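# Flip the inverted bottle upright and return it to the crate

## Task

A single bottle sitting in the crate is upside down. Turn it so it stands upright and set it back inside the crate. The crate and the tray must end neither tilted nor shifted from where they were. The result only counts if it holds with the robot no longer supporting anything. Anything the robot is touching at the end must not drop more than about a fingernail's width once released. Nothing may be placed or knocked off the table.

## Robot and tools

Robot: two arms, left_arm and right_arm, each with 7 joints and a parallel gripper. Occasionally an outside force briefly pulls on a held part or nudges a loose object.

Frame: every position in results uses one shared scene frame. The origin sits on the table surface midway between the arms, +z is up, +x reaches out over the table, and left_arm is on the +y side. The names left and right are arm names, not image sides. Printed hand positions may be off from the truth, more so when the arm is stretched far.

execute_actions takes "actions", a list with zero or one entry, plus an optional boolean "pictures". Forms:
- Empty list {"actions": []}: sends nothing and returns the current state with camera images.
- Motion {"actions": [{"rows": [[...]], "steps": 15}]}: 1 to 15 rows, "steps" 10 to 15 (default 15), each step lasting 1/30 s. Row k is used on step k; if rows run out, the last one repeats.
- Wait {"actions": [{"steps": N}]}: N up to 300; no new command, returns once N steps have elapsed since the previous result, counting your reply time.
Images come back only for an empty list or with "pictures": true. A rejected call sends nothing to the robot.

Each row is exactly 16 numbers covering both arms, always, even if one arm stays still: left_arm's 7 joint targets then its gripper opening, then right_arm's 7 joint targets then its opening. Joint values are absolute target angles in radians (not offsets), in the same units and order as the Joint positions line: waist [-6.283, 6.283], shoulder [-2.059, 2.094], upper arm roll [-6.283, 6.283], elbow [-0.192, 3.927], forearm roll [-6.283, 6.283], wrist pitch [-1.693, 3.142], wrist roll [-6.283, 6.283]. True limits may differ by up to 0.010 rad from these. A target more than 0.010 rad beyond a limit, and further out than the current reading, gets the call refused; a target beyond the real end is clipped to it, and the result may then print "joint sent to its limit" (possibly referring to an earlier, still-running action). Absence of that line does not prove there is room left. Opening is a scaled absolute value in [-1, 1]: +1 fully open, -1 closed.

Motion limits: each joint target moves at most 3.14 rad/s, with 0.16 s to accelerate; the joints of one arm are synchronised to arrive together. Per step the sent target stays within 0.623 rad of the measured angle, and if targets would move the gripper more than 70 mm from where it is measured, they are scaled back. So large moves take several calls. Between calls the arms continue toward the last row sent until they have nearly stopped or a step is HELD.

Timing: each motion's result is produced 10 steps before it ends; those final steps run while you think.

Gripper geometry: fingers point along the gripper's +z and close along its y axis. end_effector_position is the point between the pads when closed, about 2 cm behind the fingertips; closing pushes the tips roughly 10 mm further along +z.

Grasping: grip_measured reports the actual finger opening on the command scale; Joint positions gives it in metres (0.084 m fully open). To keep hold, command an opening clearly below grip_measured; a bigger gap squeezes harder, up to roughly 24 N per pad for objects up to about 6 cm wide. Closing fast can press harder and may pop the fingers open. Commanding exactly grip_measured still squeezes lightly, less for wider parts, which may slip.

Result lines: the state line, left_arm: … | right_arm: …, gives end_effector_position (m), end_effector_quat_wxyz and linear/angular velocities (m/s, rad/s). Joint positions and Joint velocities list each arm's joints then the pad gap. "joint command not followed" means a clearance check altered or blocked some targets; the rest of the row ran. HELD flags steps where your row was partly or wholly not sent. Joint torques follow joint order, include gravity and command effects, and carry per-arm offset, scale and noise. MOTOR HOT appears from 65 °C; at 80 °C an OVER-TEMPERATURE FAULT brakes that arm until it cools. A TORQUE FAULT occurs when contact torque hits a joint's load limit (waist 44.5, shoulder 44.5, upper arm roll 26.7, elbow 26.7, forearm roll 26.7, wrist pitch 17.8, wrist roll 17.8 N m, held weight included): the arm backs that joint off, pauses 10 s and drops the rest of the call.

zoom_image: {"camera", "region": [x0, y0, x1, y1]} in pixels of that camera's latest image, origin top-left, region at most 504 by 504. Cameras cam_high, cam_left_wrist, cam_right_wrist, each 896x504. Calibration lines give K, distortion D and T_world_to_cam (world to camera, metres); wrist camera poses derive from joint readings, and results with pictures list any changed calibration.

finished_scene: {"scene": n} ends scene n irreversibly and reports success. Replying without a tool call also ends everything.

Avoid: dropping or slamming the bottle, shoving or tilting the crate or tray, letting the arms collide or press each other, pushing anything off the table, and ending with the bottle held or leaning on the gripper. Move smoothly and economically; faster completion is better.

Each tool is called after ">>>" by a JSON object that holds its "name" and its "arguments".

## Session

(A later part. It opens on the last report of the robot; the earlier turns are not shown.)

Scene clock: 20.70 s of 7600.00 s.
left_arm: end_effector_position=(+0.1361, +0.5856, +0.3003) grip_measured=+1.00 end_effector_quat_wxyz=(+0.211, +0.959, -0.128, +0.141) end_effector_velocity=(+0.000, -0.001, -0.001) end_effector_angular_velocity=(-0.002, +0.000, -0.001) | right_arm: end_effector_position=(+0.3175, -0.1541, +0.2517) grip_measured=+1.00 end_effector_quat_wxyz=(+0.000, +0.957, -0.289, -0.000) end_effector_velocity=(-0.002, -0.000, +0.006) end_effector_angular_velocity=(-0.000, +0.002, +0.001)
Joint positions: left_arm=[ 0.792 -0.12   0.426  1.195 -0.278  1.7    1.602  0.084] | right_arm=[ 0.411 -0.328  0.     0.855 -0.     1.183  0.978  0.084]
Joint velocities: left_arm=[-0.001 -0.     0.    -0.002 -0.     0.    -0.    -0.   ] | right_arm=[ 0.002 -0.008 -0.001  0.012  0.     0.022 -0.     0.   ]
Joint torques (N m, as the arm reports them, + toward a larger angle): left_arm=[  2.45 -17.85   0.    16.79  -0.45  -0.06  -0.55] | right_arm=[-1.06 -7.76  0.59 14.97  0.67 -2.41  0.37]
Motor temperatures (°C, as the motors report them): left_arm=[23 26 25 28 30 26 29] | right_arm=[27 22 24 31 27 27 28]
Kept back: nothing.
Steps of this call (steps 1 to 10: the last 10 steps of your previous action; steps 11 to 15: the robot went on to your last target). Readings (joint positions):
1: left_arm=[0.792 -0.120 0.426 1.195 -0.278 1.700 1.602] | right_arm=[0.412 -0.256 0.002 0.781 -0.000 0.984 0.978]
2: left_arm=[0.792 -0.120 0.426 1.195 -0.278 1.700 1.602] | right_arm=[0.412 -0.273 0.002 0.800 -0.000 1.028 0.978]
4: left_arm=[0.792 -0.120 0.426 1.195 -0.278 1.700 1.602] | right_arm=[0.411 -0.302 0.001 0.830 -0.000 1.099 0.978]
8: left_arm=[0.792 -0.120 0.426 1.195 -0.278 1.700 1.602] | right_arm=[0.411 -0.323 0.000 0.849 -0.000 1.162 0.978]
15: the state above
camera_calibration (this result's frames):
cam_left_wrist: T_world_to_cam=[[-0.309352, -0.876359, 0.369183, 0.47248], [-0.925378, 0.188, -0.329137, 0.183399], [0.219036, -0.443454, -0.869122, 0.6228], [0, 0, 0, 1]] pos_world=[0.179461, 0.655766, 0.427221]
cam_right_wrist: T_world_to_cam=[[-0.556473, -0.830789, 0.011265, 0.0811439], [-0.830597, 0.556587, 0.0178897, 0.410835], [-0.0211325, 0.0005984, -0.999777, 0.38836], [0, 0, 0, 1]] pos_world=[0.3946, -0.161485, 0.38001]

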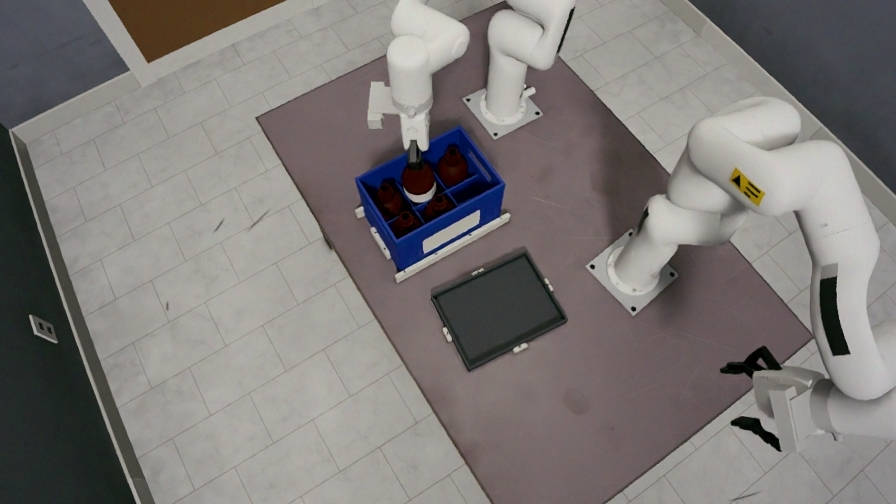

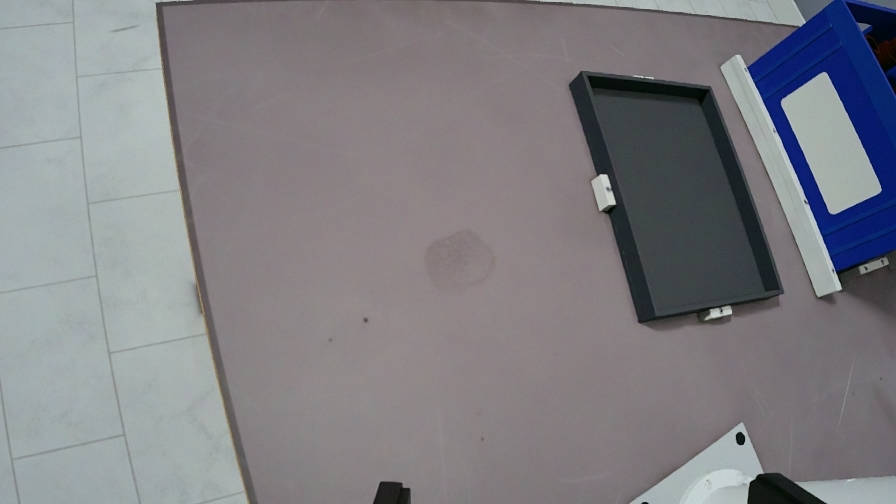

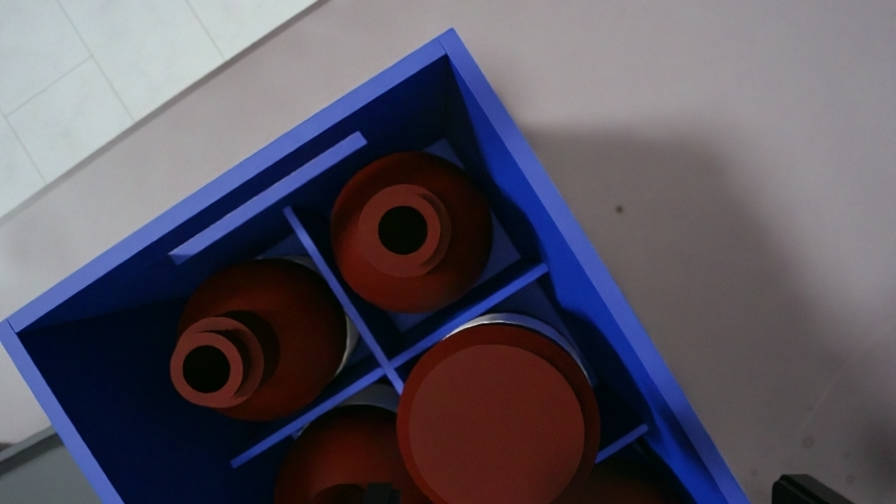

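>>> {"name": "execute_actions", "arguments": {"actions": [{"rows":[[0.792,-0.12,0.426,1.195,-0.278,1.7,1.602,1,0.436,-0.2369,0,0.7624,0,0.9993,0.978,1]],"steps":15}]}}

>>> {"name": "execute_actions", "arguments": {"actions": [{"steps":15}], "pictures": true}}

Scene clock: 21.30 s of 7600.00 s.
left_arm: end_effector_position=(+0.1361, +0.5856, +0.3003) grip_measured=+1.00 end_effector_quat_wxyz=(+0.211, +0.959, -0.128, +0.141) end_effector_velocity=(-0.000, -0.000, -0.000) end_effector_angular_velocity=(-0.000, +0.001, -0.000) | right_arm: end_effector_position=(+0.3226, -0.1488, +0.2356) grip_measured=+1.00 end_effector_quat_wxyz=(-0.003, +0.958, -0.285, +0.003) end_effector_velocity=(+0.020, +0.061, -0.314) end_effector_angular_velocity=(-0.038, +0.084, +0.126)
Joint positions: left_arm=[ 0.792 -0.12   0.426  1.195 -0.278  1.7    1.602  0.084] | right_arm=[ 0.419 -0.301 -0.001  0.829 -0.     1.121  0.978  0.084]
Joint velocities: left_arm=[-0.     0.     0.    -0.     0.001  0.    -0.     0.   ] | right_arm=[ 0.118  0.466  0.008 -0.478  0.001 -0.851 -0.    -0.   ]
Joint torques (N m, as the arm reports them, + toward a larger angle): left_arm=[  2.71 -17.82  -0.05  16.82  -0.53  -0.06  -0.69] | right_arm=[-0.71 -5.01  1.45 11.54  0.45 -1.33  0.29]
Motor temperatures (°C, as the motors report them): left_arm=[23 26 25 28 30 26 29] | right_arm=[27 22 24 31 27 27 28]
Steps of this call (steps 1 to 13: the robot went on to your last target; steps 14 to 18: the first 5 steps of this action). Readings (joint positions):
14: left_arm=[0.792 -0.120 0.426 1.195 -0.278 1.700 1.602] | right_arm=[0.411 -0.329 0.000 0.856 -0.000 1.185 0.978]
15: left_arm=[0.792 -0.120 0.426 1.195 -0.278 1.700 1.602] | right_arm=[0.411 -0.328 -0.000 0.855 -0.000 1.182 0.978]
17: left_arm=[0.792 -0.120 0.426 1.195 -0.278 1.700 1.602] | right_arm=[0.416 -0.315 -0.001 0.843 -0.000 1.149 0.978]
18: the state above

Scene clock: 21.80 s of 7600.00 s.
left_arm: end_effector_position=(+0.1361, +0.5856, +0.3003) grip_measured=+1.00 end_effector_quat_wxyz=(+0.211, +0.959, -0.128, +0.141) end_effector_velocity=(+0.000, +0.000, +0.000) end_effector_angular_velocity=(+0.000, -0.001, -0.000) | right_arm: end_effector_position=(+0.3237, -0.1411, +0.1933) grip_measured=+1.00 end_effector_quat_wxyz=(-0.000, +0.961, -0.277, +0.000) end_effector_velocity=(-0.001, +0.000, -0.005) end_effector_angular_velocity=(-0.002, +0.004, +0.002)
Joint positions: left_arm=[ 0.792 -0.12   0.426  1.195 -0.278  1.7    1.602  0.084] | right_arm=[ 0.436 -0.238 -0.     0.763 -0.     1.     0.978  0.084]
Joint velocities: left_arm=[-0.    -0.    -0.     0.    -0.001  0.    -0.    -0.   ] | right_arm=[ 0.001  0.007  0.001 -0.008 -0.    -0.01   0.     0.   ]
Joint torques (N m, as the arm reports them, + toward a larger angle): left_arm=[  2.85 -18.02   0.17  16.85  -0.55  -0.03  -0.75] | right_arm=[-0.86 -8.5   0.64 14.66  0.26 -2.26  0.35]
Motor temperatures (°C, as the motors report them): left_arm=[23 26 25 28 30 26 29] | right_arm=[27 22 24 31 27 27 28]
Kept back: nothing.
Steps of this call (steps 1 to 10: the last 10 steps of your previous action; steps 11 to 15: the robot went on to your last target). Readings (joint positions):
1: left_arm=[0.792 -0.120 0.426 1.195 -0.278 1.700 1.602] | right_arm=[0.423 -0.285 -0.000 0.812 -0.000 1.093 0.978]
2: left_arm=[0.792 -0.120 0.426 1.195 -0.278 1.700 1.602] | right_arm=[0.427 -0.271 0.000 0.796 0.000 1.070 0.978]
4: left_arm=[0.792 -0.120 0.426 1.195 -0.278 1.700 1.602] | right_arm=[0.431 -0.252 0.001 0.776 0.000 1.038 0.978]
8: left_arm=[0.792 -0.120 0.426 1.195 -0.278 1.700 1.602] | right_arm=[0.435 -0.241 0.000 0.767 0.000 1.010 0.978]
15: the state above
camera_calibration (this result's frames):
cam_left_wrist: T_world_to_cam=[[-0.309352, -0.876359, 0.369184, 0.47248], [-0.925378, 0.188, -0.329137, 0.1834], [0.219036, -0.443454, -0.869121, 0.6228], [0, 0, 0, 1]] pos_world=[0.179461, 0.655766, 0.427221]
cam_right_wrist: T_world_to_cam=[[-0.53584, -0.84426, 0.0100213, 0.0876974], [-0.844087, 0.535933, 0.0171086, 0.411469], [-0.0198148, 0.000708621, -0.999803, 0.329646], [0, 0, 0, 1]] pos_world=[0.40084, -0.146714, 0.321663]

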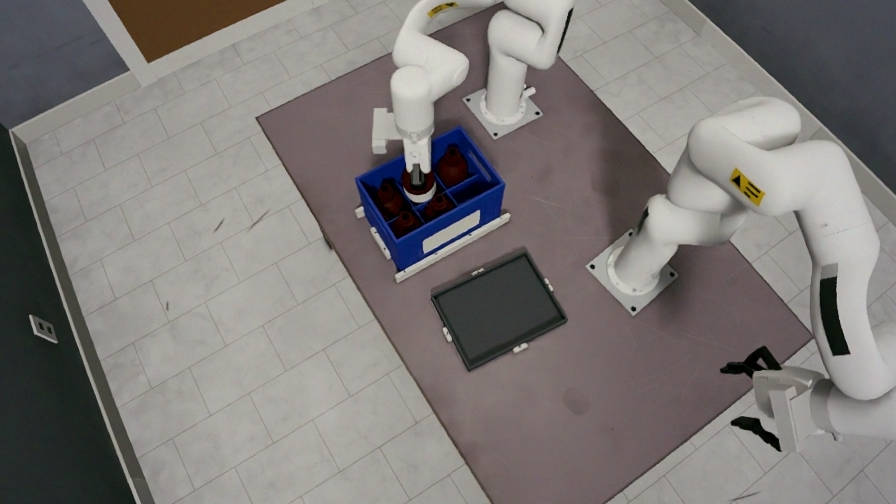

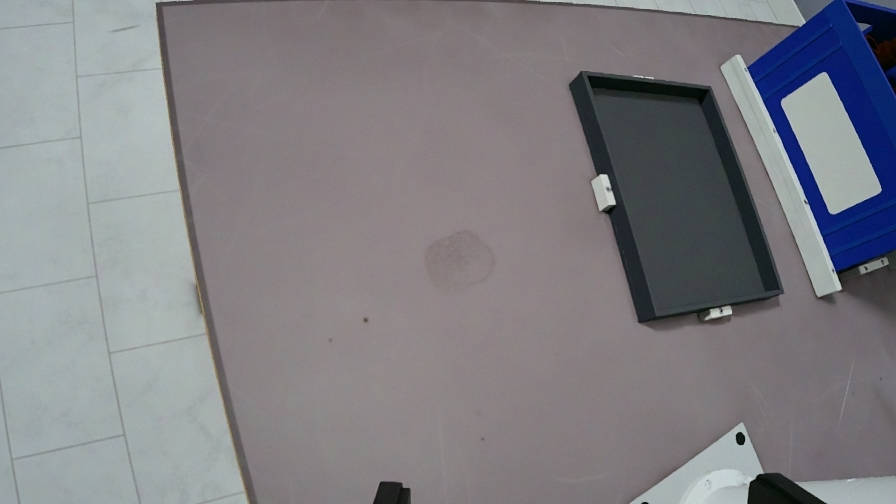

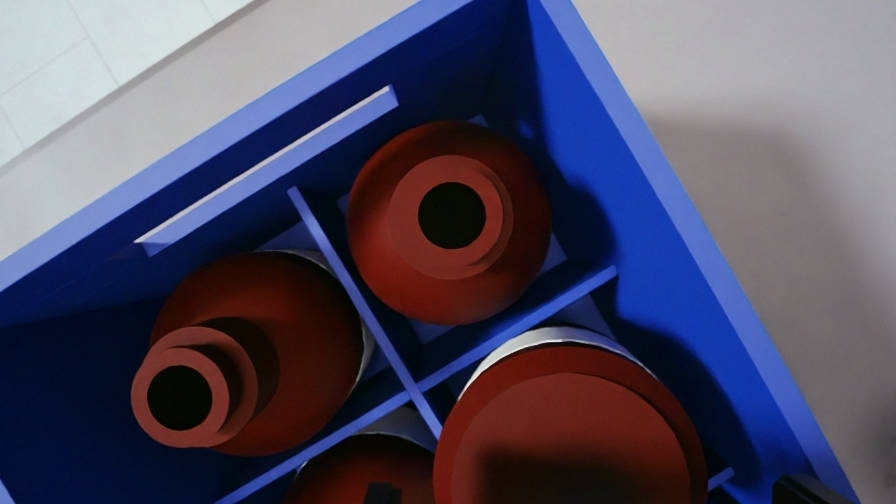

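>>> {"name": "execute_actions", "arguments": {"actions": [{"rows":[[0.792,-0.12,0.426,1.195,-0.278,1.7,1.602,1,0.436,-0.2369,0,0.7624,0,0.9993,2.05,1]],"steps":15}]}}

>>> {"name": "execute_actions", "arguments": {"actions": [{"steps":15}], "pictures": true}}

Scene clock: 22.57 s of 7600.00 s.
left_arm: end_effector_position=(+0.1361, +0.5856, +0.3003) grip_measured=+1.00 end_effector_quat_wxyz=(+0.211, +0.959, -0.128, +0.141) end_effector_velocity=(+0.000, -0.000, -0.000) end_effector_angular_velocity=(-0.001, +0.000, -0.000) | right_arm: end_effector_position=(+0.3235, -0.1411, +0.1926) grip_measured=+1.00 end_effector_quat_wxyz=(-0.000, +0.949, -0.316, +0.000) end_effector_velocity=(+0.000, -0.000, +0.000) end_effector_angular_velocity=(+0.000, -0.001, -1.476)
Joint positions: left_arm=[ 0.792 -0.12   0.426  1.195 -0.278  1.7    1.602  0.084] | right_arm=[ 0.436 -0.237  0.     0.762 -0.     0.999  1.06   0.084]
Joint velocities: left_arm=[-0.     0.     0.    -0.001 -0.     0.     0.     0.   ] | right_arm=[-0.001 -0.001  0.     0.     0.     0.     1.475  0.   ]
Joint torques (N m, as the arm reports them, + toward a larger angle): left_arm=[  2.45 -18.1   -0.04  16.78  -0.43  -0.1   -0.57] | right_arm=[-1.35 -8.63  0.65 14.91  0.68 -2.17  0.92]
Motor temperatures (°C, as the motors report them): left_arm=[23 26 25 28 30 26 29] | right_arm=[27 22 24 31 27 27 28]
Steps of this call (steps 1 to 15: the robot went on to your last target; steps 16 to 18: nothing new was sent; steps 19 to 23: the first 5 steps of this action). Readings (joint positions):
19: left_arm=[0.792 -0.120 0.426 1.195 -0.278 1.700 1.602] | right_arm=[0.436 -0.237 -0.000 0.762 -0.000 0.999 0.978]
20: left_arm=[0.792 -0.120 0.426 1.195 -0.278 1.700 1.602] | right_arm=[0.436 -0.237 0.000 0.762 -0.000 0.999 0.982]
22: left_arm=[0.792 -0.120 0.426 1.195 -0.278 1.700 1.602] | right_arm=[0.436 -0.237 0.000 0.762 -0.000 0.999 1.019]
23: the state above

Scene clock: 23.07 s of 7600.00 s.
left_arm: end_effector_position=(+0.1361, +0.5856, +0.3003) grip_measured=+1.00 end_effector_quat_wxyz=(+0.211, +0.959, -0.128, +0.141) end_effector_velocity=(+0.000, +0.000, +0.000) end_effector_angular_velocity=(+0.000, -0.000, +0.000) | right_arm: end_effector_position=(+0.3235, -0.1411, +0.1926) grip_measured=+1.00 end_effector_quat_wxyz=(+0.000, +0.702, -0.712, -0.000) end_effector_velocity=(+0.000, -0.000, -0.000) end_effector_angular_velocity=(-0.000, +0.001, -0.474)
Joint positions: left_arm=[ 0.792 -0.12   0.426  1.195 -0.278  1.7    1.602  0.084] | right_arm=[ 0.436 -0.237  0.     0.762  0.     0.999  2.002  0.084]
Joint velocities: left_arm=[ 0.  0. -0.  0. -0.  0. -0.  0.] | right_arm=[-0.     0.001  0.     0.    -0.     0.     0.474 -0.   ]
Joint torques (N m, as the arm reports them, + toward a larger angle): left_arm=[  2.63 -17.59   0.07  16.95  -0.44   0.04  -0.69] | right_arm=[-1.29 -8.9   0.61 14.7   0.53 -2.26  0.06]
Motor temperatures (°C, as the motors report them): left_arm=[23 26 25 28 30 26 29] | right_arm=[27 22 24 31 27 27 28]
Kept back: nothing.
Steps of this call (steps 1 to 10: the last 10 steps of your previous action; steps 11 to 15: the robot went on to your last target). Readings (joint positions):
1: left_arm=[0.792 -0.120 0.426 1.195 -0.278 1.700 1.602] | right_arm=[0.436 -0.237 0.000 0.762 -0.000 0.999 1.119]
2: left_arm=[0.792 -0.120 0.426 1.195 -0.278 1.700 1.602] | right_arm=[0.436 -0.237 0.000 0.762 -0.000 0.999 1.191]
4: left_arm=[0.792 -0.120 0.426 1.195 -0.278 1.700 1.602] | right_arm=[0.436 -0.237 -0.000 0.762 0.000 0.999 1.354]
8: left_arm=[0.792 -0.120 0.426 1.195 -0.278 1.700 1.602] | right_arm=[0.436 -0.237 -0.000 0.762 0.000 0.999 1.677]
15: the state above
camera_calibration (this result's frames):
cam_left_wrist: T_world_to_cam=[[-0.309352, -0.876359, 0.369184, 0.47248], [-0.925378, 0.188, -0.329137, 0.1834], [0.219036, -0.443454, -0.869121, 0.6228], [0, 0, 0, 1]] pos_world=[0.179461, 0.655766, 0.427221]
cam_right_wrist: T_world_to_cam=[[-0.999771, 0.0184582, 0.0107987, 0.359309], [0.0186464, 0.999671, 0.0175938, 0.197521], [-0.0104704, 0.0177912, -0.999787, 0.328332], [0, 0, 0, 1]] pos_world=[0.358982, -0.20993, 0.320907]

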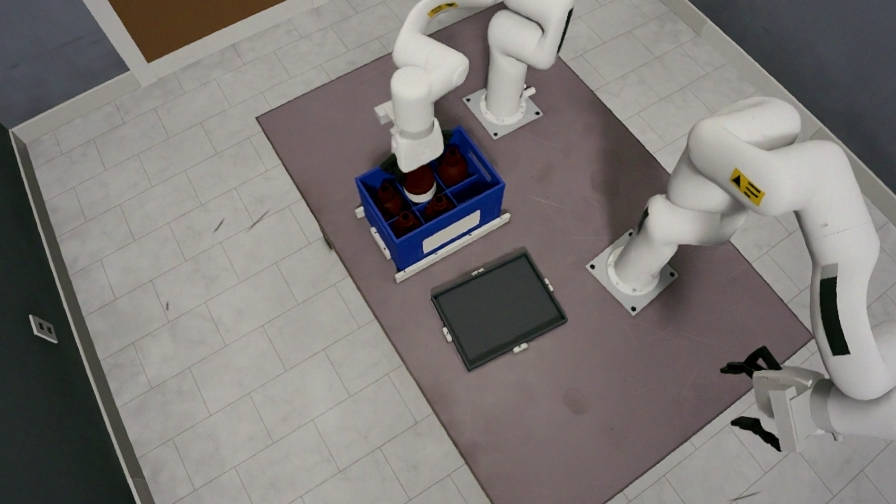

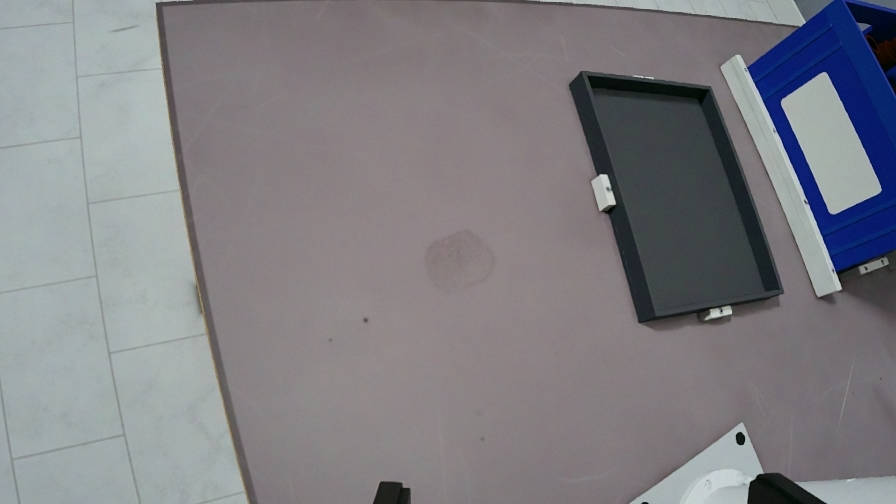

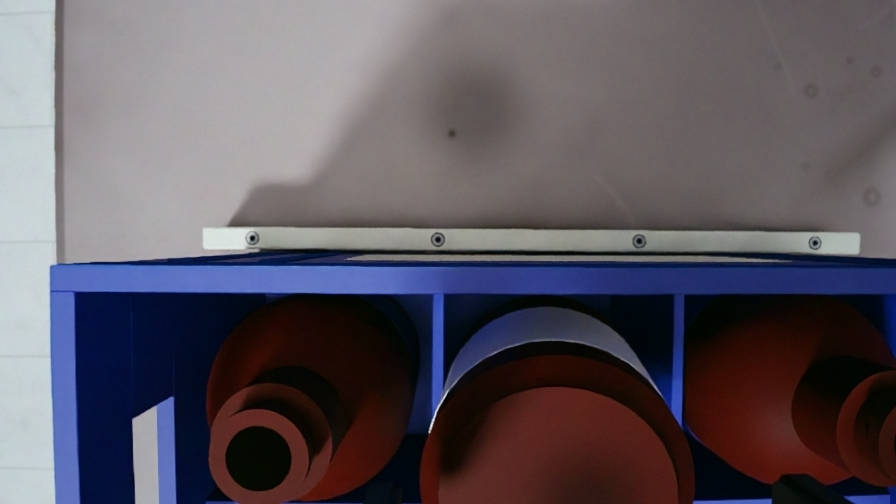

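>>> {"name": "execute_actions", "arguments": {"actions": [{"rows":[[0.792,-0.12,0.426,1.195,-0.278,1.7,1.602,1,0.4353,-0.1867,0,0.7496,0,0.9363,2.05,1]],"steps":15}]}}

>>> {"name": "execute_actions", "arguments": {"actions": [{"steps":12}], "pictures": true}}

Scene clock: 24.10 s of 7600.00 s.
left_arm: end_effector_position=(+0.1361, +0.5856, +0.3003) grip_measured=+1.00 end_effector_quat_wxyz=(+0.211, +0.959, -0.128, +0.141) end_effector_velocity=(+0.000, +0.000, +0.001) end_effector_angular_velocity=(+0.001, -0.002, +0.000) | right_arm: end_effector_position=(+0.3270, -0.1397, +0.1835) grip_measured=+1.00 end_effector_quat_wxyz=(-0.001, +0.685, -0.729, +0.000) end_effector_velocity=(+0.008, +0.003, -0.112) end_effector_angular_velocity=(-0.033, +0.074, -0.001)
Joint positions: left_arm=[ 0.792 -0.12   0.426  1.195 -0.278  1.7    1.602  0.084] | right_arm=[ 0.436 -0.213 -0.     0.757  0.     0.969  2.05   0.084]
Joint velocities: left_arm=[-0.     0.    -0.     0.002 -0.001  0.     0.     0.   ] | right_arm=[-0.002  0.241  0.001 -0.091  0.    -0.251 -0.    -0.   ]
Joint torques (N m, as the arm reports them, + toward a larger angle): left_arm=[  2.91 -18.07  -0.29  16.93  -0.43  -0.01  -0.69] | right_arm=[-1.14 -9.57  0.53 14.68  0.65 -2.23  0.35]
Motor temperatures (°C, as the motors report them): left_arm=[23 26 25 28 30 26 29] | right_arm=[27 22 24 31 27 27 28]
Steps of this call (steps 1 to 26: the robot went on to your last target; steps 27 to 31: the first 5 steps of this action). Readings (joint positions):
27: left_arm=[0.792 -0.120 0.426 1.195 -0.278 1.700 1.602] | right_arm=[0.436 -0.237 0.000 0.762 -0.000 0.999 2.050]
28: left_arm=[0.792 -0.120 0.426 1.195 -0.278 1.700 1.602] | right_arm=[0.436 -0.235 -0.000 0.762 0.000 0.996 2.050]
30: left_arm=[0.792 -0.120 0.426 1.195 -0.278 1.700 1.602] | right_arm=[0.436 -0.222 -0.000 0.760 0.000 0.978 2.050]
31: the state above

Scene clock: 24.50 s of 7600.00 s.
left_arm: end_effector_position=(+0.1361, +0.5856, +0.3003) grip_measured=+1.00 end_effector_quat_wxyz=(+0.211, +0.959, -0.128, +0.141) end_effector_velocity=(-0.000, +0.000, +0.000) end_effector_angular_velocity=(+0.001, +0.001, -0.000) | right_arm: end_effector_position=(+0.3298, -0.1386, +0.1730) grip_measured=+1.00 end_effector_quat_wxyz=(-0.000, +0.685, -0.729, +0.000) end_effector_velocity=(+0.000, +0.000, -0.003) end_effector_angular_velocity=(-0.000, +0.001, +0.001)
Joint positions: left_arm=[ 0.792 -0.12   0.426  1.195 -0.278  1.7    1.602  0.084] | right_arm=[ 0.435 -0.188 -0.     0.75   0.     0.937  2.05   0.084]
Joint velocities: left_arm=[ 0.     0.    -0.     0.     0.001  0.    -0.    -0.   ] | right_arm=[ 0.001  0.006  0.    -0.003  0.    -0.007  0.     0.   ]
Joint torques (N m, as the arm reports them, + toward a larger angle): left_arm=[  2.8  -18.13  -0.12  16.76  -0.43  -0.06  -0.68] | right_arm=[-1.14 -8.94  0.68 14.27  0.56 -2.34  0.27]
Motor temperatures (°C, as the motors report them): left_arm=[23 26 25 28 30 26 29] | right_arm=[27 22 24 31 27 27 28]
Kept back: nothing.
Steps of this call (steps 1 to 10: the last 10 steps of your previous action; steps 11 to 12: the robot went on to your last target). Readings (joint positions):
1: left_arm=[0.792 -0.120 0.426 1.195 -0.278 1.700 1.602] | right_arm=[0.436 -0.206 0.000 0.754 -0.000 0.961 2.050]
2: left_arm=[0.792 -0.120 0.426 1.195 -0.278 1.700 1.602] | right_arm=[0.436 -0.200 0.000 0.752 -0.000 0.955 2.050]
4: left_arm=[0.792 -0.120 0.426 1.195 -0.278 1.700 1.602] | right_arm=[0.435 -0.194 0.000 0.750 -0.000 0.947 2.050]
8: left_arm=[0.792 -0.120 0.426 1.195 -0.278 1.700 1.602] | right_arm=[0.435 -0.189 -0.000 0.750 0.000 0.939 2.050]
12: the state above
camera_calibration (this result's frames):
cam_left_wrist: T_world_to_cam=[[-0.309352, -0.876359, 0.369183, 0.47248], [-0.925378, 0.188, -0.329137, 0.183399], [0.219036, -0.443454, -0.869122, 0.6228], [0, 0, 0, 1]] pos_world=[0.179461, 0.655766, 0.427221]
cam_right_wrist: T_world_to_cam=[[-0.997691, 0.0671049, 0.0104518, 0.371864], [0.0672834, 0.997576, 0.0177737, 0.178912], [-0.00923379, 0.0184359, -0.999787, 0.308423], [0, 0, 0, 1]] pos_world=[0.361815, -0.209119, 0.301291]

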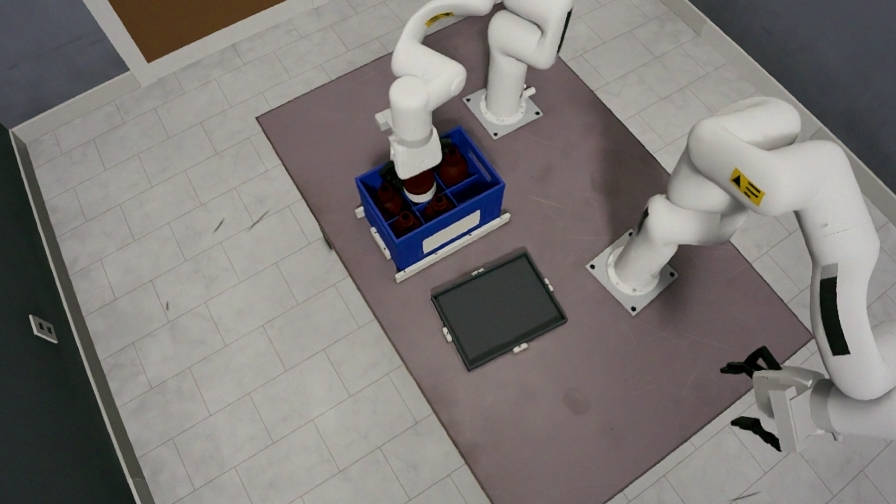

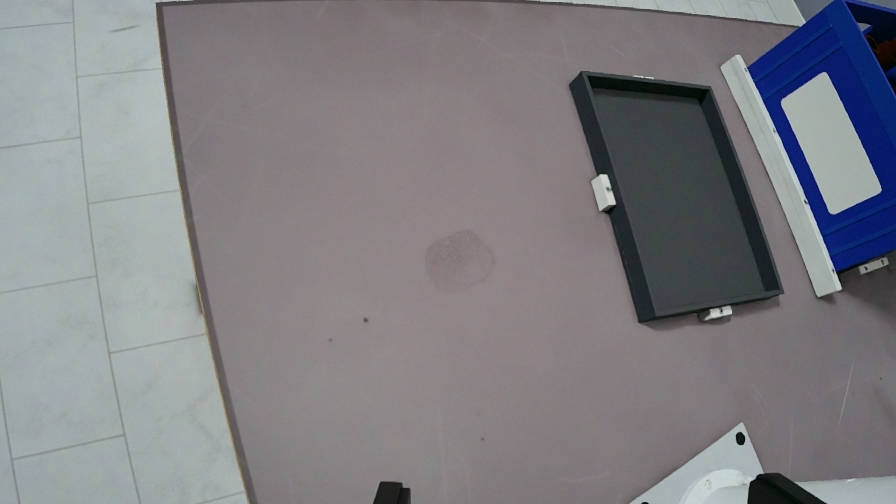

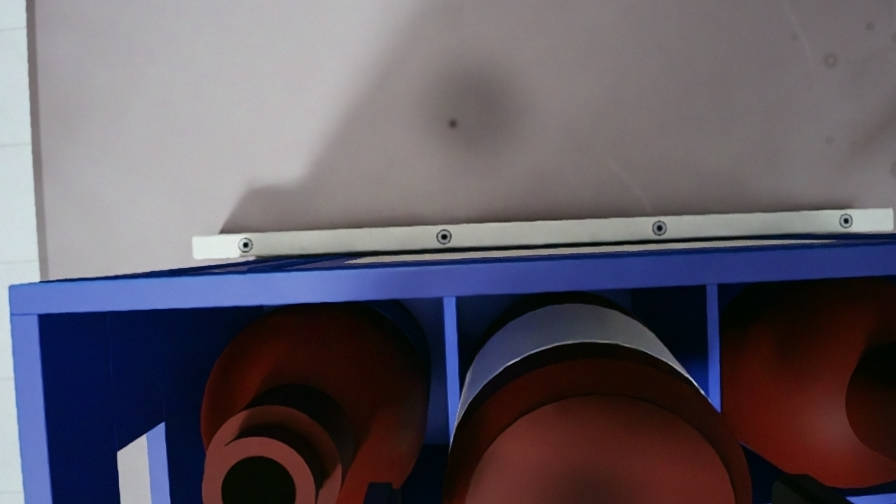

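>>> {"name": "execute_actions", "arguments": {"actions": [{"rows":[[0.792,-0.12,0.426,1.195,-0.278,1.7,1.602,1,0.4353,-0.162,0,0.727,0,0.889,2.05,1]],"steps":12}]}}

>>> {"name": "execute_actions", "arguments": {"actions": [{"steps":12}]}}

Scene clock: 24.83 s of 7600.00 s.
left_arm: end_effector_position=(+0.1361, +0.5856, +0.3003) grip_measured=+1.00 end_effector_quat_wxyz=(+0.211, +0.959, -0.128, +0.141) end_effector_velocity=(+0.000, -0.000, -0.000) end_effector_angular_velocity=(-0.001, -0.001, +0.001) | right_arm: end_effector_position=(+0.3301, -0.1385, +0.1721) grip_measured=+1.00 end_effector_quat_wxyz=(-0.001, +0.685, -0.729, +0.000) end_effector_velocity=(+0.016, +0.007, -0.026) end_effector_angular_velocity=(+0.024, -0.054, -0.000)
Joint positions: left_arm=[ 0.792 -0.12   0.426  1.195 -0.278  1.7    1.602  0.084] | right_arm=[ 0.435 -0.186 -0.     0.749  0.     0.933  2.05   0.084]
Joint velocities: left_arm=[ 0.    -0.    -0.    -0.    -0.001  0.     0.    -0.   ] | right_arm=[-0.     0.055 -0.    -0.04  -0.    -0.154 -0.     0.   ]
Joint torques (N m, as the arm reports them, + toward a larger angle): left_arm=[  2.52 -17.89  -0.09  16.95  -0.6    0.08  -0.66] | right_arm=[-1.68 -7.19  0.72 12.3   0.45 -2.43  0.36]
Motor temperatures (°C, as the motors report them): left_arm=[23 26 25 28 30 26 29] | right_arm=[27 22 24 31 27 27 28]
Steps of this call (steps 1 to 8: the robot went on to your last target; steps 9 to 10: the first 2 steps of this action). Readings (joint positions):
9: left_arm=[0.792 -0.120 0.426 1.195 -0.278 1.700 1.602] | right_arm=[0.435 -0.187 -0.000 0.750 -0.000 0.936 2.050]
10: the state above

Scene clock: 25.23 s of 7600.00 s.
left_arm: end_effector_position=(+0.1361, +0.5856, +0.3003) grip_measured=+1.00 end_effector_quat_wxyz=(+0.211, +0.959, -0.128, +0.141) end_effector_velocity=(-0.000, +0.000, +0.000) end_effector_angular_velocity=(+0.001, +0.001, -0.000) | right_arm: end_effector_position=(+0.3302, -0.1385, +0.1581) grip_measured=+1.00 end_effector_quat_wxyz=(-0.000, +0.685, -0.729, +0.000) end_effector_velocity=(+0.001, -0.000, -0.004) end_effector_angular_velocity=(+0.001, -0.001, -0.001)
Joint positions: left_arm=[ 0.792 -0.12   0.426  1.195 -0.278  1.7    1.602  0.084] | right_arm=[ 0.435 -0.163 -0.     0.728  0.     0.891  2.05   0.084]
Joint velocities: left_arm=[-0.    -0.    -0.     0.001  0.001  0.     0.    -0.   ] | right_arm=[-0.001  0.007  0.    -0.006  0.    -0.015  0.     0.   ]
Joint torques (N m, as the arm reports them, + toward a larger angle): left_arm=[  2.14 -17.98  -0.04  16.92  -0.35  -0.08  -0.72] | right_arm=[-1.23 -9.69  0.35 13.81  0.58 -2.19  0.33]
Motor temperatures (°C, as the motors report them): left_arm=[23 26 25 28 30 26 29] | right_arm=[27 22 24 31 27 27 28]
Kept back: nothing.
Steps of this call (steps 1 to 10: the last 10 steps of your previous action; steps 11 to 12: the robot went on to your last target). Readings (joint positions):
1: left_arm=[0.792 -0.120 0.426 1.195 -0.278 1.700 1.602] | right_arm=[0.435 -0.183 -0.000 0.747 0.000 0.927 2.050]
2: left_arm=[0.792 -0.120 0.426 1.195 -0.278 1.700 1.602] | right_arm=[0.435 -0.179 -0.000 0.743 0.000 0.919 2.050]
4: left_arm=[0.792 -0.120 0.426 1.195 -0.278 1.700 1.602] | right_arm=[0.435 -0.171 0.000 0.735 -0.000 0.907 2.050]
8: left_arm=[0.792 -0.120 0.426 1.195 -0.278 1.700 1.602] | right_arm=[0.435 -0.164 0.000 0.729 -0.000 0.895 2.050]
12: the state above

Clear of the rim now. Continue down.

>>> {"name": "execute_actions", "arguments": {"actions": [{"rows":[[0.792,-0.12,0.426,1.195,-0.278,1.7,1.602,1,0.4353,-0.1376,0,0.7046,0,0.8422,2.05,1]],"steps":12}]}}

>>> {"name": "execute_actions", "arguments": {"actions": [{"steps":12}], "pictures": true}}

Scene clock: 25.60 s of 7600.00 s.
left_arm: end_effector_position=(+0.1361, +0.5856, +0.3003) grip_measured=+1.00 end_effector_quat_wxyz=(+0.211, +0.959, -0.128, +0.141) end_effector_velocity=(+0.000, -0.000, +0.000) end_effector_angular_velocity=(-0.000, -0.001, +0.001) | right_arm: end_effector_position=(+0.3304, -0.1384, +0.1571) grip_measured=+1.00 end_effector_quat_wxyz=(-0.001, +0.685, -0.729, +0.000) end_effector_velocity=(+0.015, +0.006, -0.026) end_effector_angular_velocity=(+0.024, -0.053, -0.000)
Joint positions: left_arm=[ 0.792 -0.12   0.426  1.195 -0.278  1.7    1.602  0.084] | right_arm=[ 0.435 -0.161 -0.     0.726  0.     0.886  2.05   0.084]
Joint velocities: left_arm=[ 0.     0.     0.    -0.    -0.001  0.    -0.    -0.   ] | right_arm=[ 0.     0.055 -0.001 -0.041 -0.    -0.153 -0.     0.   ]
Joint torques (N m, as the arm reports them, + toward a larger angle): left_arm=[  2.64 -18.     0.26  16.89  -0.53  -0.04  -0.7 ] | right_arm=[-0.98 -7.76  1.06 12.41  0.63 -2.11  0.37]
Motor temperatures (°C, as the motors report them): left_arm=[23 26 25 28 30 26 29] | right_arm=[27 22 24 31 27 27 28]
Steps of this call (steps 1 to 9: the robot went on to your last target; steps 10 to 11: the first 2 steps of this action). Readings (joint positions):
10: left_arm=[0.792 -0.120 0.426 1.195 -0.278 1.700 1.602] | right_arm=[0.435 -0.162 -0.000 0.727 -0.000 0.889 2.050]
11: the state above

Scene clock: 26.00 s of 7600.00 s.
left_arm: end_effector_position=(+0.1361, +0.5856, +0.3003) grip_measured=+1.00 end_effector_quat_wxyz=(+0.211, +0.959, -0.128, +0.141) end_effector_velocity=(+0.001, -0.000, +0.000) end_effector_angular_velocity=(-0.000, -0.003, +0.000) | right_arm: end_effector_position=(+0.3297, -0.1385, +0.1433) grip_measured=+1.00 end_effector_quat_wxyz=(+0.000, +0.685, -0.729, -0.000) end_effector_velocity=(+0.000, -0.000, -0.004) end_effector_angular_velocity=(+0.000, -0.001, -0.000)
Joint positions: left_arm=[ 0.792 -0.12   0.426  1.195 -0.278  1.7    1.602  0.084] | right_arm=[ 0.435 -0.139  0.     0.705  0.     0.844  2.05   0.084]
Joint velocities: left_arm=[-0.     0.    -0.     0.    -0.003  0.    -0.    -0.   ] | right_arm=[ 0.     0.007 -0.    -0.006 -0.    -0.014  0.     0.   ]
Joint torques (N m, as the arm reports them, + toward a larger angle): left_arm=[  2.61 -18.     0.03  17.02  -0.37  -0.01  -0.73] | right_arm=[-1.62 -9.17 -0.35 14.05  0.66 -3.18  0.07]
Motor temperatures (°C, as the motors report them): left_arm=[23 26 25 28 30 26 29] | right_arm=[27 22 24 31 27 27 28]
Kept back: nothing.
Steps of this call (steps 1 to 10: the last 10 steps of your previous action; steps 11 to 12: the robot went on to your last target). Readings (joint positions):
1: left_arm=[0.792 -0.120 0.426 1.195 -0.278 1.700 1.602] | right_arm=[0.435 -0.158 -0.000 0.724 0.000 0.880 2.050]
2: left_arm=[0.792 -0.120 0.426 1.195 -0.278 1.700 1.602] | right_arm=[0.435 -0.154 0.000 0.720 0.000 0.873 2.050]
4: left_arm=[0.792 -0.120 0.426 1.195 -0.278 1.700 1.602] | right_arm=[0.435 -0.147 0.000 0.713 0.000 0.861 2.050]
8: left_arm=[0.792 -0.120 0.426 1.195 -0.278 1.700 1.602] | right_arm=[0.435 -0.140 -0.000 0.707 0.000 0.848 2.050]
12: the state above
camera_calibration (this result's frames):
cam_left_wrist: T_world_to_cam=[[-0.309352, -0.876359, 0.369183, 0.47248], [-0.925378, 0.188, -0.329137, 0.183399], [0.219036, -0.443454, -0.869121, 0.6228], [0, 0, 0, 1]] pos_world=[0.179461, 0.655766, 0.427221]
cam_right_wrist: T_world_to_cam=[[-0.99771, 0.0667496, 0.0109547, 0.371897], [0.0669352, 0.997603, 0.0175618, 0.179461], [-0.0097562, 0.0182548, -0.999786, 0.278923], [0, 0, 0, 1]] pos_world=[0.361755, -0.208946, 0.271637]

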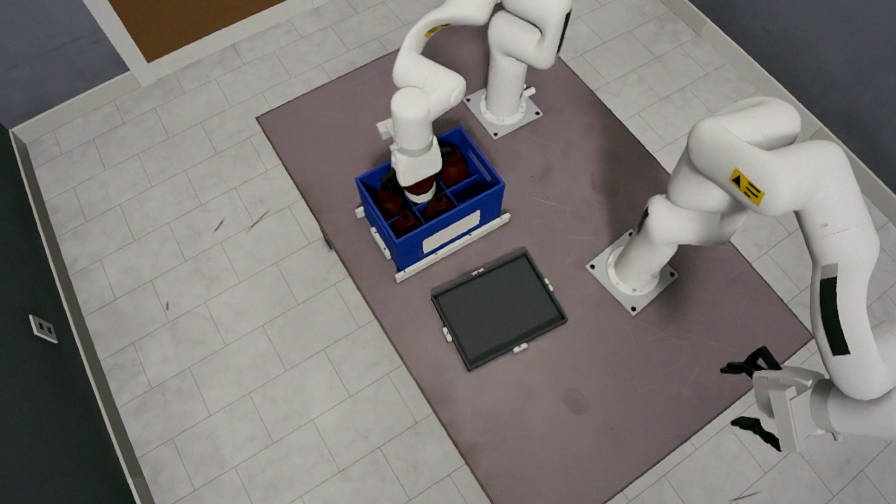

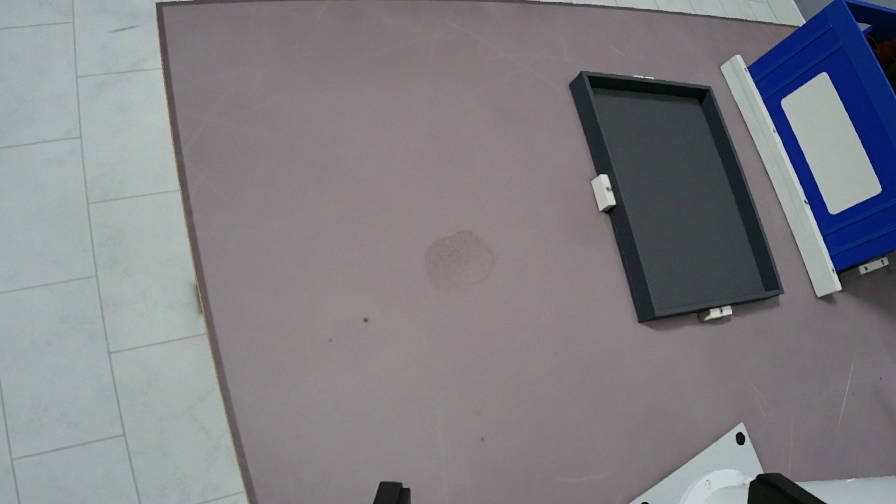

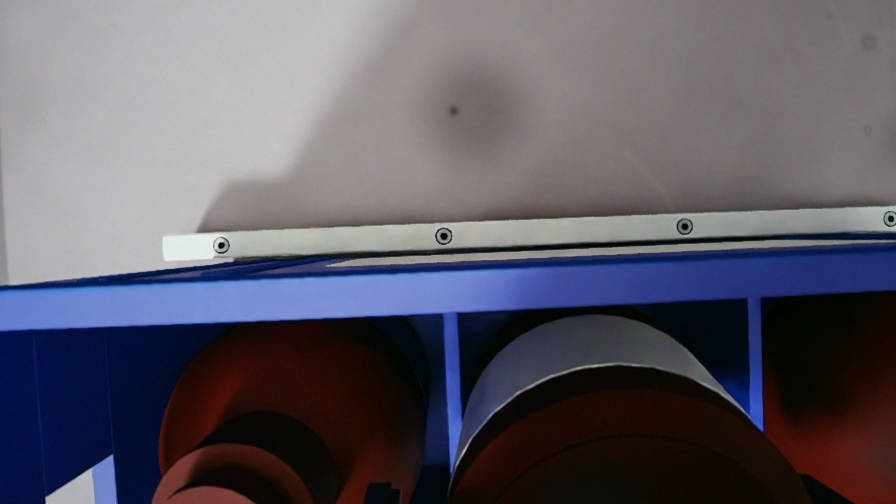

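>>> {"name": "execute_actions", "arguments": {"actions": [{"rows":[[0.792,-0.12,0.426,1.195,-0.278,1.7,1.602,1,0.4353,-0.1376,0,0.7046,0,0.8422,2.05,-1]],"steps":15}]}}

>>> {"name": "execute_actions", "arguments": {"actions": [{"steps":15}]}}

Scene clock: 26.40 s of 7600.00 s.
left_arm: end_effector_position=(+0.1361, +0.5856, +0.3003) grip_measured=+1.00 end_effector_quat_wxyz=(+0.211, +0.959, -0.128, +0.141) end_effector_velocity=(+0.000, +0.000, +0.000) end_effector_angular_velocity=(+0.001, -0.002, +0.001) | right_arm: end_effector_position=(+0.3274, -0.1374, +0.1429) grip_measured=+0.78 end_effector_quat_wxyz=(+0.002, +0.686, -0.728, -0.001) end_effector_velocity=(-0.005, -0.000, -0.001) end_effector_angular_velocity=(-0.003, +0.010, +0.002)
Joint positions: left_arm=[ 0.792 -0.12   0.426  1.195 -0.278  1.7    1.602  0.084] | right_arm=[ 0.437 -0.14   0.003  0.703  0.001  0.848  2.05   0.076]
Joint velocities: left_arm=[ 0.     0.    -0.     0.001 -0.002 -0.     0.     0.   ] | right_arm=[ 0.003 -0.005  0.001 -0.005  0.002  0.01   0.001 -0.016]
Joint torques (N m, as the arm reports them, + toward a larger angle): left_arm=[  2.62 -17.78   0.13  16.9   -0.64   0.1   -0.66] | right_arm=[ -7.18  -5.04  -5.75  15.29  -1.02 -10.81   0.24]
Motor temperatures (°C, as the motors report them): left_arm=[23 26 25 28 30 26 29] | right_arm=[27 22 24 31 27 27 28]
Steps of this call (steps 1 to 7: the robot went on to your last target; steps 8 to 12: the first 5 steps of this action). Readings (joint positions):
8: left_arm=[0.792 -0.120 0.426 1.195 -0.278 1.700 1.602] | right_arm=[0.435 -0.138 0.000 0.705 0.000 0.843 2.050]
9: left_arm=[0.792 -0.120 0.426 1.195 -0.278 1.700 1.602] | right_arm=[0.436 -0.139 0.001 0.704 0.001 0.845 2.050]
11: left_arm=[0.792 -0.120 0.426 1.195 -0.278 1.700 1.602] | right_arm=[0.437 -0.140 0.003 0.704 0.001 0.848 2.050]
12: the state above

Scene clock: 26.90 s of 7600.00 s.
left_arm: end_effector_position=(+0.1361, +0.5856, +0.3003) grip_measured=+1.00 end_effector_quat_wxyz=(+0.211, +0.959, -0.128, +0.141) end_effector_velocity=(+0.000, -0.000, -0.000) end_effector_angular_velocity=(-0.000, +0.000, -0.000) | right_arm: end_effector_position=(+0.3285, -0.1387, +0.1424) grip_measured=+0.83 end_effector_quat_wxyz=(+0.002, +0.685, -0.729, -0.001) end_effector_velocity=(+0.001, -0.003, -0.000) end_effector_angular_velocity=(-0.001, -0.001, -0.005)
Joint positions: left_arm=[ 0.792 -0.12   0.426  1.195 -0.278  1.7    1.602  0.084] | right_arm=[ 0.436 -0.138  0.001  0.705  0.     0.847  2.05   0.078]
Joint velocities: left_arm=[-0. -0.  0. -0. -0. -0. -0.  0.] | right_arm=[-0.003  0.001 -0.004  0.    -0.002 -0.002 -0.     0.003]
Joint torques (N m, as the arm reports them, + toward a larger angle): left_arm=[  2.81 -18.19  -0.21  16.73  -0.52  -0.07  -0.58] | right_arm=[ -9.47  -4.3   -8.07  15.35  -1.4  -11.35  -0.09]
Motor temperatures (°C, as the motors report them): left_arm=[23 26 25 28 30 26 29] | right_arm=[27 22 24 31 27 27 28]
Kept back: nothing.
Steps of this call (steps 1 to 10: the last 10 steps of your previous action; steps 11 to 15: the robot went on to your last target). Readings (joint positions):
1: left_arm=[0.792 -0.120 0.426 1.195 -0.278 1.700 1.602] | right_arm=[0.437 -0.141 0.003 0.703 0.001 0.849 2.050]
2: left_arm=[0.792 -0.120 0.426 1.195 -0.278 1.700 1.602] | right_arm=[0.437 -0.141 0.003 0.703 0.001 0.848 2.050]
4: left_arm=[0.792 -0.120 0.426 1.195 -0.278 1.700 1.602] | right_arm=[0.437 -0.140 0.003 0.704 0.001 0.848 2.050]
8: left_arm=[0.792 -0.120 0.426 1.195 -0.278 1.700 1.602] | right_arm=[0.436 -0.139 0.002 0.704 0.001 0.847 2.050]
15: the state above
All arms were judged still, so your last target was given up. Only a new action makes them travel on or press farther. Fingers that are still opening or closing keep moving.

>>> {"name": "execute_actions", "arguments": {"actions": [{"rows":[[0.792,-0.12,0.426,1.195,-0.278,1.7,1.602,1,0.4353,-0.2259,0,0.8034,0,1.0293,2.05,-1]],"steps":15}]}}

>>> {"name": "execute_actions", "arguments": {"actions": [{"steps":15}], "pictures": true}}

Scene clock: 27.70 s of 7600.00 s.
left_arm: end_effector_position=(+0.1361, +0.5856, +0.3003) grip_measured=+1.00 end_effector_quat_wxyz=(+0.211, +0.959, -0.128, +0.141) end_effector_velocity=(+0.000, -0.000, -0.000) end_effector_angular_velocity=(-0.000, -0.001, +0.000) | right_arm: end_effector_position=(+0.3293, -0.1420, +0.1582) grip_measured=+0.76 end_effector_quat_wxyz=(+0.006, +0.683, -0.731, -0.002) end_effector_velocity=(+0.050, -0.011, +0.299) end_effector_angular_velocity=(+0.044, -0.082, -0.078)
Joint positions: left_arm=[ 0.792 -0.12   0.426  1.195 -0.278  1.7    1.602  0.084] | right_arm=[ 0.433 -0.161 -0.005  0.733 -0.002  0.907  2.05   0.075]
Joint velocities: left_arm=[-0.     0.    -0.    -0.    -0.001 -0.    -0.    -0.   ] | right_arm=[-0.025 -0.417 -0.053  0.504 -0.002  0.828  0.     0.002]
Joint torques (N m, as the arm reports them, + toward a larger angle): left_arm=[  2.54 -18.03   0.11  16.8   -0.44   0.04  -0.68] | right_arm=[ -0.19 -14.62   1.69  20.92  -0.12  -6.27   0.22]
Motor temperatures (°C, as the motors report them): left_arm=[23 26 25 28 30 26 29] | right_arm=[27 22 24 32 27 28 28]
Steps of this call (steps 1 to 19: nothing new was sent; steps 20 to 24: the first 5 steps of this action). Readings (joint positions):
20: left_arm=[0.792 -0.120 0.426 1.195 -0.278 1.700 1.602] | right_arm=[0.435 -0.138 0.000 0.705 -0.000 0.847 2.050]
21: left_arm=[0.792 -0.120 0.426 1.195 -0.278 1.700 1.602] | right_arm=[0.435 -0.138 -0.000 0.706 -0.000 0.850 2.050]
23: left_arm=[0.792 -0.120 0.426 1.195 -0.278 1.700 1.602] | right_arm=[0.434 -0.149 -0.002 0.718 -0.001 0.881 2.050]
24: the state above

Scene clock: 28.20 s of 7600.00 s.
left_arm: end_effector_position=(+0.1361, +0.5856, +0.3003) grip_measured=+1.00 end_effector_quat_wxyz=(+0.211, +0.959, -0.128, +0.141) end_effector_velocity=(-0.000, -0.000, -0.000) end_effector_angular_velocity=(-0.001, +0.001, -0.001) | right_arm: end_effector_position=(+0.3299, -0.1389, +0.2021) grip_measured=+0.76 end_effector_quat_wxyz=(+0.000, +0.684, -0.729, -0.000) end_effector_velocity=(-0.001, +0.002, +0.006) end_effector_angular_velocity=(+0.001, -0.003, +0.004)
Joint positions: left_arm=[ 0.792 -0.12   0.426  1.195 -0.278  1.7    1.602  0.084] | right_arm=[ 0.435 -0.225 -0.     0.803 -0.     1.028  2.05   0.075]
Joint velocities: left_arm=[-0.001  0.     0.    -0.001  0.001  0.     0.    -0.   ] | right_arm=[ 0.002 -0.009  0.003  0.008  0.001  0.014  0.     0.   ]
Joint torques (N m, as the arm reports them, + toward a larger angle): left_arm=[  2.77 -17.96   0.13  16.89  -0.49   0.03  -0.81] | right_arm=[-1.52 -9.47  0.51 15.43  0.47 -2.65  0.31]
Motor temperatures (°C, as the motors report them): left_arm=[23 26 25 28 30 26 29] | right_arm=[27 22 24 32 27 28 28]
Kept back: nothing.
Steps of this call (steps 1 to 10: the last 10 steps of your previous action; steps 11 to 15: the robot went on to your last target). Readings (joint positions):
1: left_arm=[0.792 -0.120 0.426 1.195 -0.278 1.700 1.602] | right_arm=[0.433 -0.176 -0.005 0.750 -0.002 0.934 2.050]
2: left_arm=[0.792 -0.120 0.426 1.195 -0.278 1.700 1.602] | right_arm=[0.433 -0.189 -0.005 0.766 -0.002 0.956 2.050]
4: left_arm=[0.792 -0.120 0.426 1.195 -0.278 1.700 1.602] | right_arm=[0.433 -0.209 -0.005 0.792 -0.002 0.986 2.050]
8: left_arm=[0.792 -0.120 0.426 1.195 -0.278 1.700 1.602] | right_arm=[0.434 -0.221 -0.002 0.800 -0.001 1.016 2.050]
15: the state above
camera_calibration (this result's frames):
cam_left_wrist: T_world_to_cam=[[-0.309352, -0.876359, 0.369184, 0.47248], [-0.925378, 0.188, -0.329137, 0.1834], [0.219036, -0.443454, -0.869122, 0.6228], [0, 0, 0, 1]] pos_world=[0.179461, 0.655766, 0.427221]
cam_right_wrist: T_world_to_cam=[[-0.997654, 0.0675447, 0.0111265, 0.37159], [0.0677314, 0.997553, 0.0173567, 0.178529], [-0.00992687, 0.0180696, -0.999787, 0.337691], [0, 0, 0, 1]] pos_world=[0.361978, -0.209292, 0.330386]

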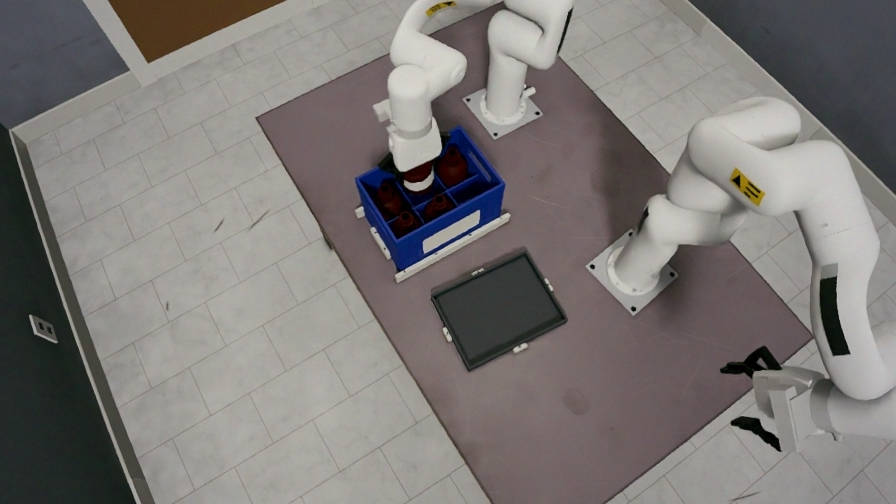

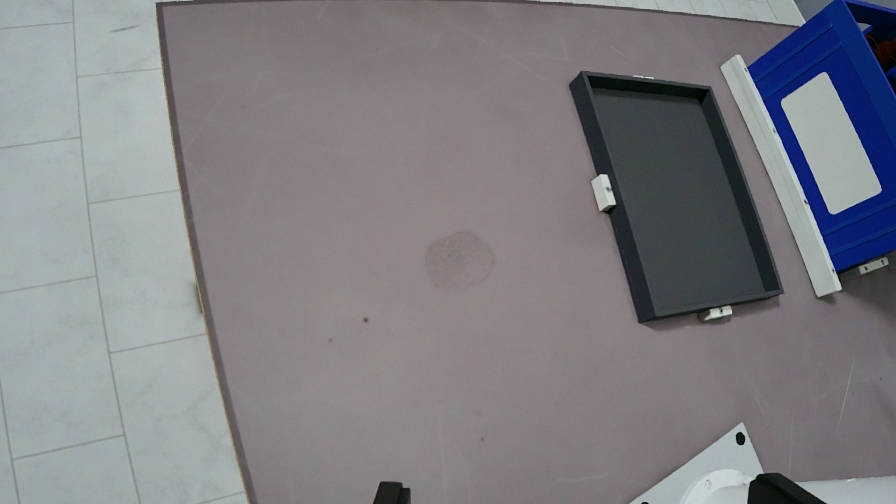

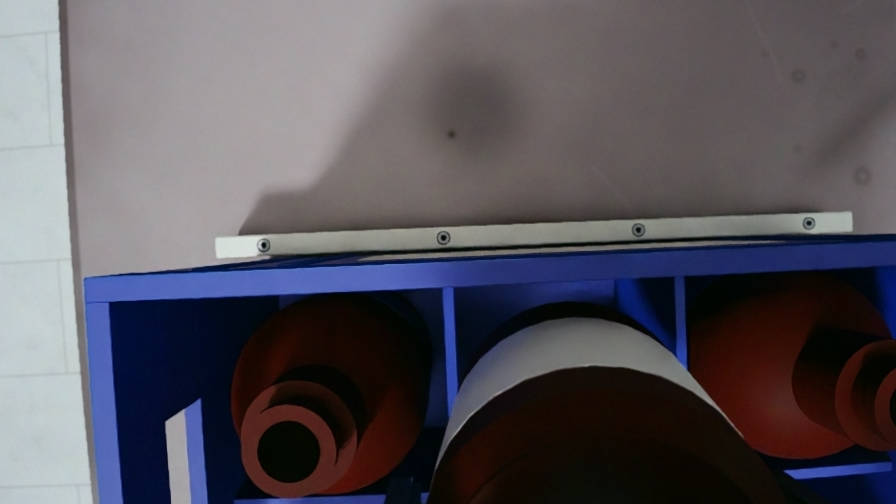

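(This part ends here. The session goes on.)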